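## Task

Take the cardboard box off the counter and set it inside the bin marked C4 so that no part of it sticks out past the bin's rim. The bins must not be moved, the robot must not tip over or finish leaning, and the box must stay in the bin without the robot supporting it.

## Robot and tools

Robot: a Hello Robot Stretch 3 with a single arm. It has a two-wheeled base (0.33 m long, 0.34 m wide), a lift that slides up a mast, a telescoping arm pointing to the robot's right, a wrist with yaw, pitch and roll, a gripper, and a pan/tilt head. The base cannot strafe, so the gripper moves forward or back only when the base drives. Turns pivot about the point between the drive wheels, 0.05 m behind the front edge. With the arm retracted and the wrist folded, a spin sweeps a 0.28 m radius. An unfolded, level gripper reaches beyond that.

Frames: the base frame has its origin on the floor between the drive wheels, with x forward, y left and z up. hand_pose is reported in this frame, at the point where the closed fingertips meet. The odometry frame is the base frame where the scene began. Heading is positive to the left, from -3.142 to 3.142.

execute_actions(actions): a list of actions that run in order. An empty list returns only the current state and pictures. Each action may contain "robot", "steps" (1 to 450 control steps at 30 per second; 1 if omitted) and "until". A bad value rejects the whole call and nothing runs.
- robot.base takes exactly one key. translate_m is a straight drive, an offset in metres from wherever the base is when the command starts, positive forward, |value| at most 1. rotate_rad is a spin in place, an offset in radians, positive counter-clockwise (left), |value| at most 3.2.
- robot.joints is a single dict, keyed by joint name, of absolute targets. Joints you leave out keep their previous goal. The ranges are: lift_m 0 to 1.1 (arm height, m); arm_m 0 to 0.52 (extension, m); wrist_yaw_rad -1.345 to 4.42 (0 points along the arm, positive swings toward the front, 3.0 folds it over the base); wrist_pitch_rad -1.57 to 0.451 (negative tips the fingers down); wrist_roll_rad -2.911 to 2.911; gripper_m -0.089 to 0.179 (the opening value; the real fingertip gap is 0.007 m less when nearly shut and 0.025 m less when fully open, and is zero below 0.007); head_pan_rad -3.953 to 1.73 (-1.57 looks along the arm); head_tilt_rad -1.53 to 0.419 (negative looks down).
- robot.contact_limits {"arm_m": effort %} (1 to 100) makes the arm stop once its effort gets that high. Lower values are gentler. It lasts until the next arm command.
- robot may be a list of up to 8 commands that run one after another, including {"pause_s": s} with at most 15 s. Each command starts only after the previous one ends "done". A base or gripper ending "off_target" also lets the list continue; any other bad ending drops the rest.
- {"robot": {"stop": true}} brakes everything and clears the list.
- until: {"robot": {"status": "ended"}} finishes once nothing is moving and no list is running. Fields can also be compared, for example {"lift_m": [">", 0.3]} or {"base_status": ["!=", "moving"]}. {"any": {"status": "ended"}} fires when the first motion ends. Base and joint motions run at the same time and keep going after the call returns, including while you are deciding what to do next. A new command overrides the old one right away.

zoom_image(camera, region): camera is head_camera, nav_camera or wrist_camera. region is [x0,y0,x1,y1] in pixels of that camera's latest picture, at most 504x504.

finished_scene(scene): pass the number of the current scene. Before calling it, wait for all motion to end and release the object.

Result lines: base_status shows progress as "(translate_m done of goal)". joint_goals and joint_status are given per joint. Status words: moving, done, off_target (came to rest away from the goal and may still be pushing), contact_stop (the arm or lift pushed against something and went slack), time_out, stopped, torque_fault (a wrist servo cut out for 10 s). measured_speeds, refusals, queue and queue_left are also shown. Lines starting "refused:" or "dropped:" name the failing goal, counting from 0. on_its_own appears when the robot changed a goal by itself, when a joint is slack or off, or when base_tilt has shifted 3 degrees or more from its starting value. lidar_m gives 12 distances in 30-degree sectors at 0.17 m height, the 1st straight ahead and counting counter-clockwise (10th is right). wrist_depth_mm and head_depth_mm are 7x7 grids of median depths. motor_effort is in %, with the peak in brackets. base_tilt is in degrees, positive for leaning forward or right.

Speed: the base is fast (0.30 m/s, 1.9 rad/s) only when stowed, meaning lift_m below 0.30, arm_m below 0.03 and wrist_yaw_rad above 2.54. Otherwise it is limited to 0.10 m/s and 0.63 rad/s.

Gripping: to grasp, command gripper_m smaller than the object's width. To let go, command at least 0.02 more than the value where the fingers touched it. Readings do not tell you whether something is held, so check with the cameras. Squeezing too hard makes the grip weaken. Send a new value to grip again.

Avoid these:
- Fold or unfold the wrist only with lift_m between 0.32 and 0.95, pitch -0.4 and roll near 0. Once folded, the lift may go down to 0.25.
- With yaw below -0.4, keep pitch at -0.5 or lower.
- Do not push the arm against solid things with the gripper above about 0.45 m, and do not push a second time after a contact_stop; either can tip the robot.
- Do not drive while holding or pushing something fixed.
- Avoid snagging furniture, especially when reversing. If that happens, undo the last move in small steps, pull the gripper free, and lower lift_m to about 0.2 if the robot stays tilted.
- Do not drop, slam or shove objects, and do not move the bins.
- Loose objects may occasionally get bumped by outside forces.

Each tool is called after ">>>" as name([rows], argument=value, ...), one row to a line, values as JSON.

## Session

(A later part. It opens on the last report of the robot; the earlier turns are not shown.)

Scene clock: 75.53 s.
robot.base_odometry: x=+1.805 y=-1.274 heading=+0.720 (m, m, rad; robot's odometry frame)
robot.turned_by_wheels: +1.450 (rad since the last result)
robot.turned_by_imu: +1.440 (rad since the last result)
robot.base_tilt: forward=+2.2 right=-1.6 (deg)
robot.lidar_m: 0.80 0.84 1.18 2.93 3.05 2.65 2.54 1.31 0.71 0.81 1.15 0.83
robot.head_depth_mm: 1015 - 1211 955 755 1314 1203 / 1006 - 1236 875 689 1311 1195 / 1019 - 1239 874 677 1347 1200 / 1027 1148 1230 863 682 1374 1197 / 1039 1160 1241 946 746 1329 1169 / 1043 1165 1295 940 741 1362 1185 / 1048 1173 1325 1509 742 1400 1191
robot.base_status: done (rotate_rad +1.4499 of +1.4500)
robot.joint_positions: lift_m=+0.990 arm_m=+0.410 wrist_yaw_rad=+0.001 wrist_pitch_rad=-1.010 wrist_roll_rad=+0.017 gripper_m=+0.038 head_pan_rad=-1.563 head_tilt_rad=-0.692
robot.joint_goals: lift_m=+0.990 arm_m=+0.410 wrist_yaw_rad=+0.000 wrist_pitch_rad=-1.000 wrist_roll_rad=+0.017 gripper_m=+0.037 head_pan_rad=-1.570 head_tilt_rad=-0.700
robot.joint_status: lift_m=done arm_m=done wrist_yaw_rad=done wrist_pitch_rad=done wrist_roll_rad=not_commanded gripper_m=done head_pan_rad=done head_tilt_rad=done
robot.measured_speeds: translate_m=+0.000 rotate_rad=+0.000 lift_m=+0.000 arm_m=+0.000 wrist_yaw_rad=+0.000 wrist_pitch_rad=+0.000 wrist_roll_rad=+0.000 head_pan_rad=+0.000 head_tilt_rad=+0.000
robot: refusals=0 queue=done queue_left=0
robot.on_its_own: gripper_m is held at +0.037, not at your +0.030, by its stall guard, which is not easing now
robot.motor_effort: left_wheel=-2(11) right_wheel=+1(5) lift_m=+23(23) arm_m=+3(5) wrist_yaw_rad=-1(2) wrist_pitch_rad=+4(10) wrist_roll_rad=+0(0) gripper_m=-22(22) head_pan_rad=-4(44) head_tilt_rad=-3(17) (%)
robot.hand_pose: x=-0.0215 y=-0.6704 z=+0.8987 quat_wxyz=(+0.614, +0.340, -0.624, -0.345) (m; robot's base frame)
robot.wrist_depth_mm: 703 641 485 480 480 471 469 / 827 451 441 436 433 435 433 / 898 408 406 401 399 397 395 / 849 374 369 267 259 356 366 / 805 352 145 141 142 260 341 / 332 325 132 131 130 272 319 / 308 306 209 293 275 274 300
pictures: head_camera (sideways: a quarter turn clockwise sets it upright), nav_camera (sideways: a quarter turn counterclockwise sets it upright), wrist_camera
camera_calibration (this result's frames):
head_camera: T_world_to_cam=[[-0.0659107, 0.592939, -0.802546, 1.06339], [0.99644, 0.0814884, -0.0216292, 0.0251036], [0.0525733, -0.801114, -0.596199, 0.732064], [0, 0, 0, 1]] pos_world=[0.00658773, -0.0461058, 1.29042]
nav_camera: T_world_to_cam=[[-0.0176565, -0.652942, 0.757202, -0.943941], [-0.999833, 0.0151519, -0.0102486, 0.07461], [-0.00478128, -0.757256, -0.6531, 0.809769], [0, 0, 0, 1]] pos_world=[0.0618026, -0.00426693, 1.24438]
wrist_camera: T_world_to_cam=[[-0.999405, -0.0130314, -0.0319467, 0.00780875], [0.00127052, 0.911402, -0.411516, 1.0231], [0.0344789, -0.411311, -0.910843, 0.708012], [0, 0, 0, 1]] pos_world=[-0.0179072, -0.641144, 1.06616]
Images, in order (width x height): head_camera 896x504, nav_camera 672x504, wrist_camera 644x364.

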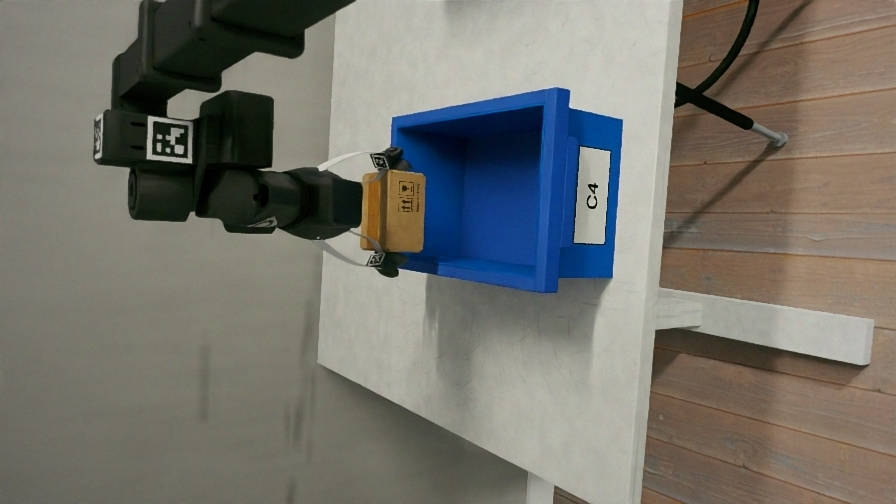

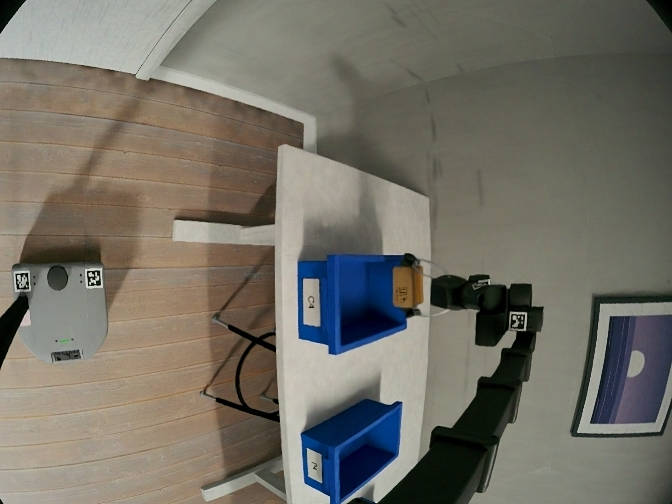

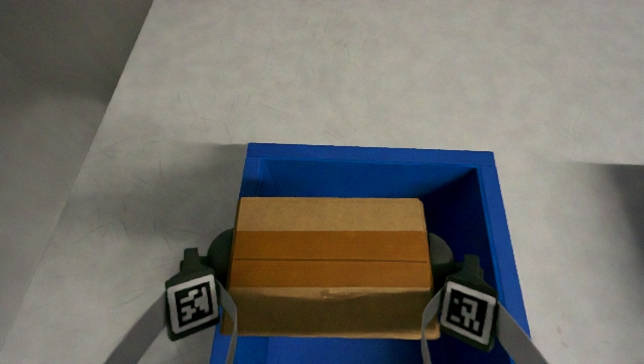

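>>> execute_actions([
  {"robot":[{"base":{"translate_m":-0.028},"joints":{"arm_m":0.39}},{"joints":{"lift_m":0.90}}],"steps":450,"until":{"robot":{"status":"ended"}}},
])

Scene clock: 80.77 s.
robot.base_odometry: x=+1.784 y=-1.292 heading=+0.720 (m, m, rad; robot's odometry frame)
robot.turned_by_wheels: +0.000 (rad since the last result)
robot.turned_by_imu: -0.001 (rad since the last result)
robot.base_tilt: forward=+2.2 right=-1.6 (deg)
robot.lidar_m: 0.83 0.87 1.23 2.94 3.06 2.63 2.51 1.29 0.70 0.82 1.19 0.86
robot.head_depth_mm: 1015 1133 1232 - 752 1340 1200 / 1019 1121 - 920 728 1313 1197 / 1025 1149 - 833 686 1343 1195 / 1030 1155 1232 843 680 1375 1189 / 1037 1151 1247 942 721 1324 1181 / 1038 1163 1273 942 743 1362 1190 / 1044 1172 1339 1477 742 1391 1190
robot.base_status: done (translate_m -0.0280 of -0.0280)
robot.joint_positions: lift_m=+0.900 arm_m=+0.390 wrist_yaw_rad=+0.001 wrist_pitch_rad=-1.011 wrist_roll_rad=+0.017 gripper_m=+0.038 head_pan_rad=-1.563 head_tilt_rad=-0.692
robot.joint_goals: lift_m=+0.900 arm_m=+0.390 wrist_yaw_rad=+0.000 wrist_pitch_rad=-1.000 wrist_roll_rad=+0.017 gripper_m=+0.037 head_pan_rad=-1.570 head_tilt_rad=-0.700
robot.joint_status: lift_m=done arm_m=done wrist_yaw_rad=done wrist_pitch_rad=done wrist_roll_rad=not_commanded gripper_m=done head_pan_rad=done head_tilt_rad=done
robot.measured_speeds: translate_m=+0.000 rotate_rad=+0.000 lift_m=+0.000 arm_m=+0.000 wrist_yaw_rad=+0.000 wrist_pitch_rad=+0.000 wrist_roll_rad=+0.000 head_pan_rad=+0.000 head_tilt_rad=+0.000
robot: refusals=0 queue=done queue_left=0
robot.on_its_own: gripper_m is held at +0.037, not at your +0.030, by its stall guard, which is not easing now
robot.motor_effort: left_wheel=-2(6) right_wheel=+1(3) lift_m=+18(23) arm_m=-3(2) wrist_yaw_rad=-1(0) wrist_pitch_rad=+5(4) wrist_roll_rad=+0(0) gripper_m=-22(22) head_pan_rad=-3(3) head_tilt_rad=-3(3) (%)
robot.hand_pose: x=-0.0215 y=-0.6508 z=+0.8088 quat_wxyz=(+0.613, +0.340, -0.623, -0.346) (m; robot's base frame)
robot.wrist_depth_mm: 669 361 357 355 351 349 351 / 330 324 194 192 188 179 316 / 300 168 225 244 235 166 292 / 280 156 227 273 266 151 269 / 259 147 145 140 142 149 251 / 242 131 131 132 131 138 232 / 221 131 217 215 205 132 215
pictures: head_camera (sideways: a quarter turn clockwise sets it upright), nav_camera (sideways: a quarter turn counterclockwise sets it upright), wrist_camera
camera_calibration (this result's frames):
head_camera: T_world_to_cam=[[-0.0659109, 0.592939, -0.802546, 1.06339], [0.99644, 0.0814886, -0.0216292, 0.0251036], [0.0525735, -0.801114, -0.596199, 0.732064], [0, 0, 0, 1]] pos_world=[0.00658774, -0.0461058, 1.29042]
nav_camera: T_world_to_cam=[[-0.0176564, -0.652942, 0.757202, -0.943941], [-0.999833, 0.0151516, -0.0102486, 0.07461], [-0.0047811, -0.757256, -0.6531, 0.809769], [0, 0, 0, 1]] pos_world=[0.0618026, -0.00426692, 1.24438]
wrist_camera: T_world_to_cam=[[-0.999405, -0.013001, -0.031958, 0.00522279], [0.00127089, 0.911783, -0.410671, 0.96783], [0.0344778, -0.410468, -0.911223, 0.635104], [0, 0, 0, 1]] pos_world=[-0.0179073, -0.621693, 0.976348]
Images, in order (width x height): head_camera 896x504, nav_camera 672x504, wrist_camera 644x364.

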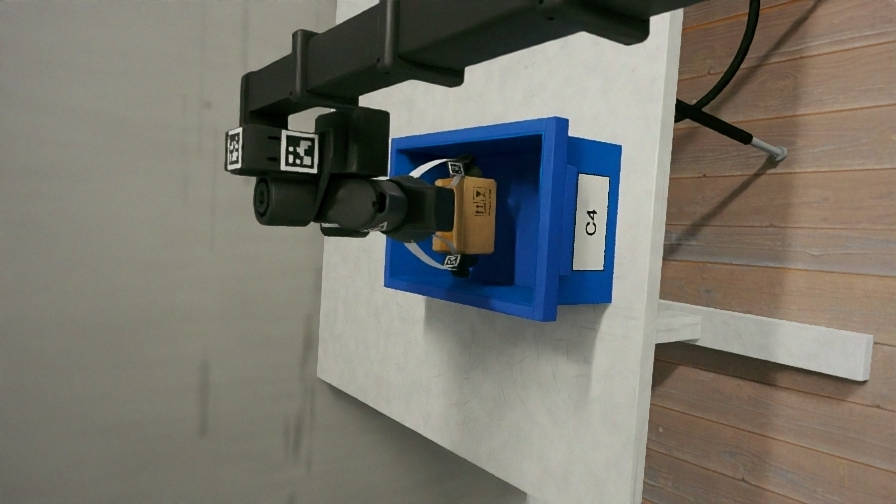

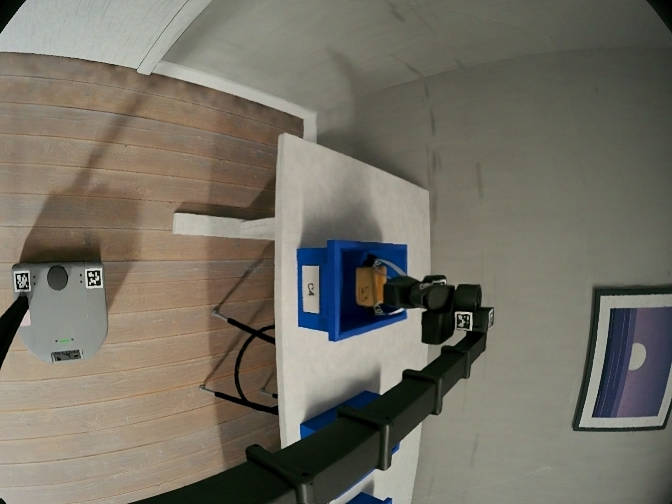

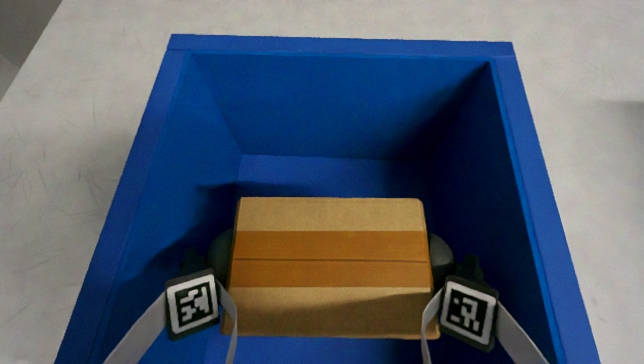

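>>> execute_actions([
  {"robot":[{"joints":{"lift_m":0.848}},{"joints":{"gripper_m":0.122}},{"joints":{"lift_m":0.98}}],"steps":450,"until":{"robot":{"status":"ended"}}},
])

Scene clock: 86.37 s.
robot.base_odometry: x=+1.784 y=-1.292 heading=+0.720 (m, m, rad; robot's odometry frame)
robot.turned_by_wheels: +0.000 (rad since the last result)
robot.turned_by_imu: -0.001 (rad since the last result)
robot.base_tilt: forward=+2.1 right=-1.6 (deg)
robot.lidar_m: 0.83 0.87 1.23 2.93 3.07 2.63 2.52 1.28 0.70 0.82 1.19 0.86
robot.head_depth_mm: 1004 - 1188 959 753 1351 1204 / 1018 - 1244 936 728 1315 1201 / 1023 - 1206 857 684 1333 1193 / 1032 1151 1230 864 681 1371 1201 / 1038 1151 1246 943 722 1337 1185 / 1043 1163 1279 944 743 1362 1189 / 1049 1174 1335 1469 742 1405 1191
robot.base_status: done (translate_m -0.0280 of -0.0280)
robot.joint_positions: lift_m=+0.980 arm_m=+0.390 wrist_yaw_rad=+0.001 wrist_pitch_rad=-1.011 wrist_roll_rad=+0.017 gripper_m=+0.122 head_pan_rad=-1.563 head_tilt_rad=-0.692
robot.joint_goals: lift_m=+0.980 arm_m=+0.390 wrist_yaw_rad=+0.000 wrist_pitch_rad=-1.000 wrist_roll_rad=+0.017 gripper_m=+0.122 head_pan_rad=-1.570 head_tilt_rad=-0.700
robot.joint_status: lift_m=done arm_m=done wrist_yaw_rad=done wrist_pitch_rad=done wrist_roll_rad=not_commanded gripper_m=done head_pan_rad=done head_tilt_rad=done
robot.measured_speeds: translate_m=+0.000 rotate_rad=+0.000 lift_m=+0.000 arm_m=+0.000 wrist_yaw_rad=+0.000 wrist_pitch_rad=+0.000 wrist_roll_rad=+0.000 head_pan_rad=+0.000 head_tilt_rad=+0.000
robot: refusals=0 queue=done queue_left=0
robot.motor_effort: left_wheel=-2(2) right_wheel=+1(1) lift_m=+22(23) arm_m=-3(3) wrist_yaw_rad=-1(1) wrist_pitch_rad=+4(4) wrist_roll_rad=+0(0) gripper_m=+0(90) head_pan_rad=-3(4) head_tilt_rad=-4(4) (%)
robot.hand_pose: x=-0.0215 y=-0.6510 z=+0.8887 quat_wxyz=(+0.614, +0.340, -0.624, -0.345) (m; robot's base frame)
robot.wrist_depth_mm: 715 479 466 465 465 462 458 / 834 431 430 427 420 422 418 / 840 395 275 259 263 385 385 / 380 367 294 328 279 357 355 / 341 342 299 331 317 334 329 / 319 321 307 266 286 313 308 / 300 291 273 285 285 187 293
pictures: head_camera (sideways: a quarter turn clockwise sets it upright), nav_camera (sideways: a quarter turn counterclockwise sets it upright), wrist_camera
camera_calibration (this result's frames):
head_camera: T_world_to_cam=[[-0.0659108, 0.592939, -0.802546, 1.06339], [0.99644, 0.0814885, -0.0216293, 0.0251036], [0.0525734, -0.801114, -0.596198, 0.732064], [0, 0, 0, 1]] pos_world=[0.00658773, -0.0461058, 1.29042]
nav_camera: T_world_to_cam=[[-0.0176564, -0.652942, 0.757202, -0.943941], [-0.999833, 0.0151518, -0.0102486, 0.07461], [-0.00478119, -0.757256, -0.6531, 0.809768], [0, 0, 0, 1]] pos_world=[0.0618026, -0.00426693, 1.24438]
wrist_camera: T_world_to_cam=[[-0.999405, -0.0130258, -0.0319476, 0.00774675], [0.00127375, 0.911428, -0.411457, 1.00127], [0.0344775, -0.411253, -0.910869, 0.706963], [0, 0, 0, 1]] pos_world=[-0.0179075, -0.62174, 1.05618]
Images, in order (width x height): head_camera 896x504, nav_camera 672x504, wrist_camera 644x364.

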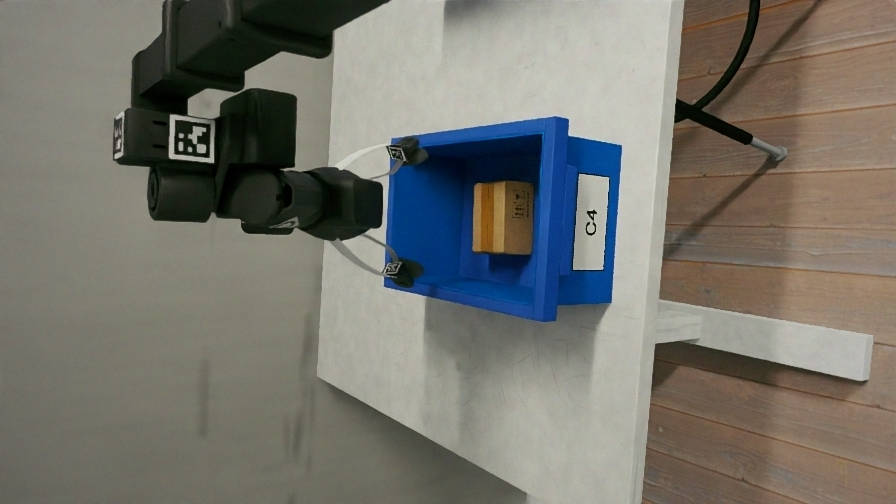

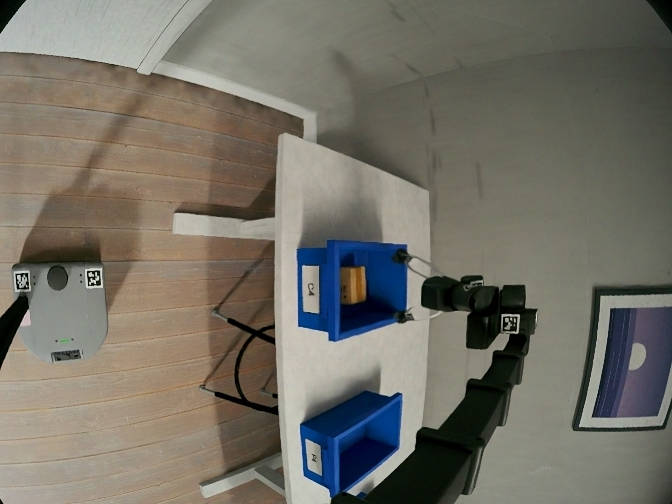

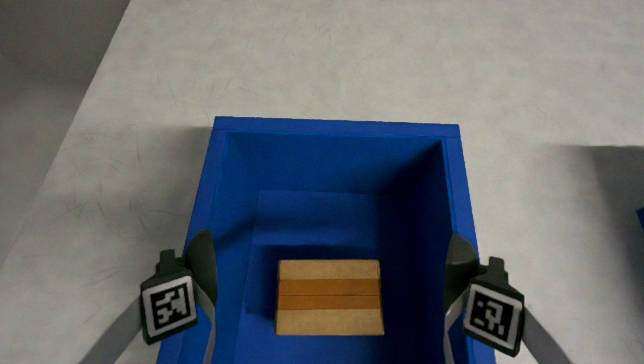

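>>> finished_scene(scene=2)

The scene is finished: the task was done.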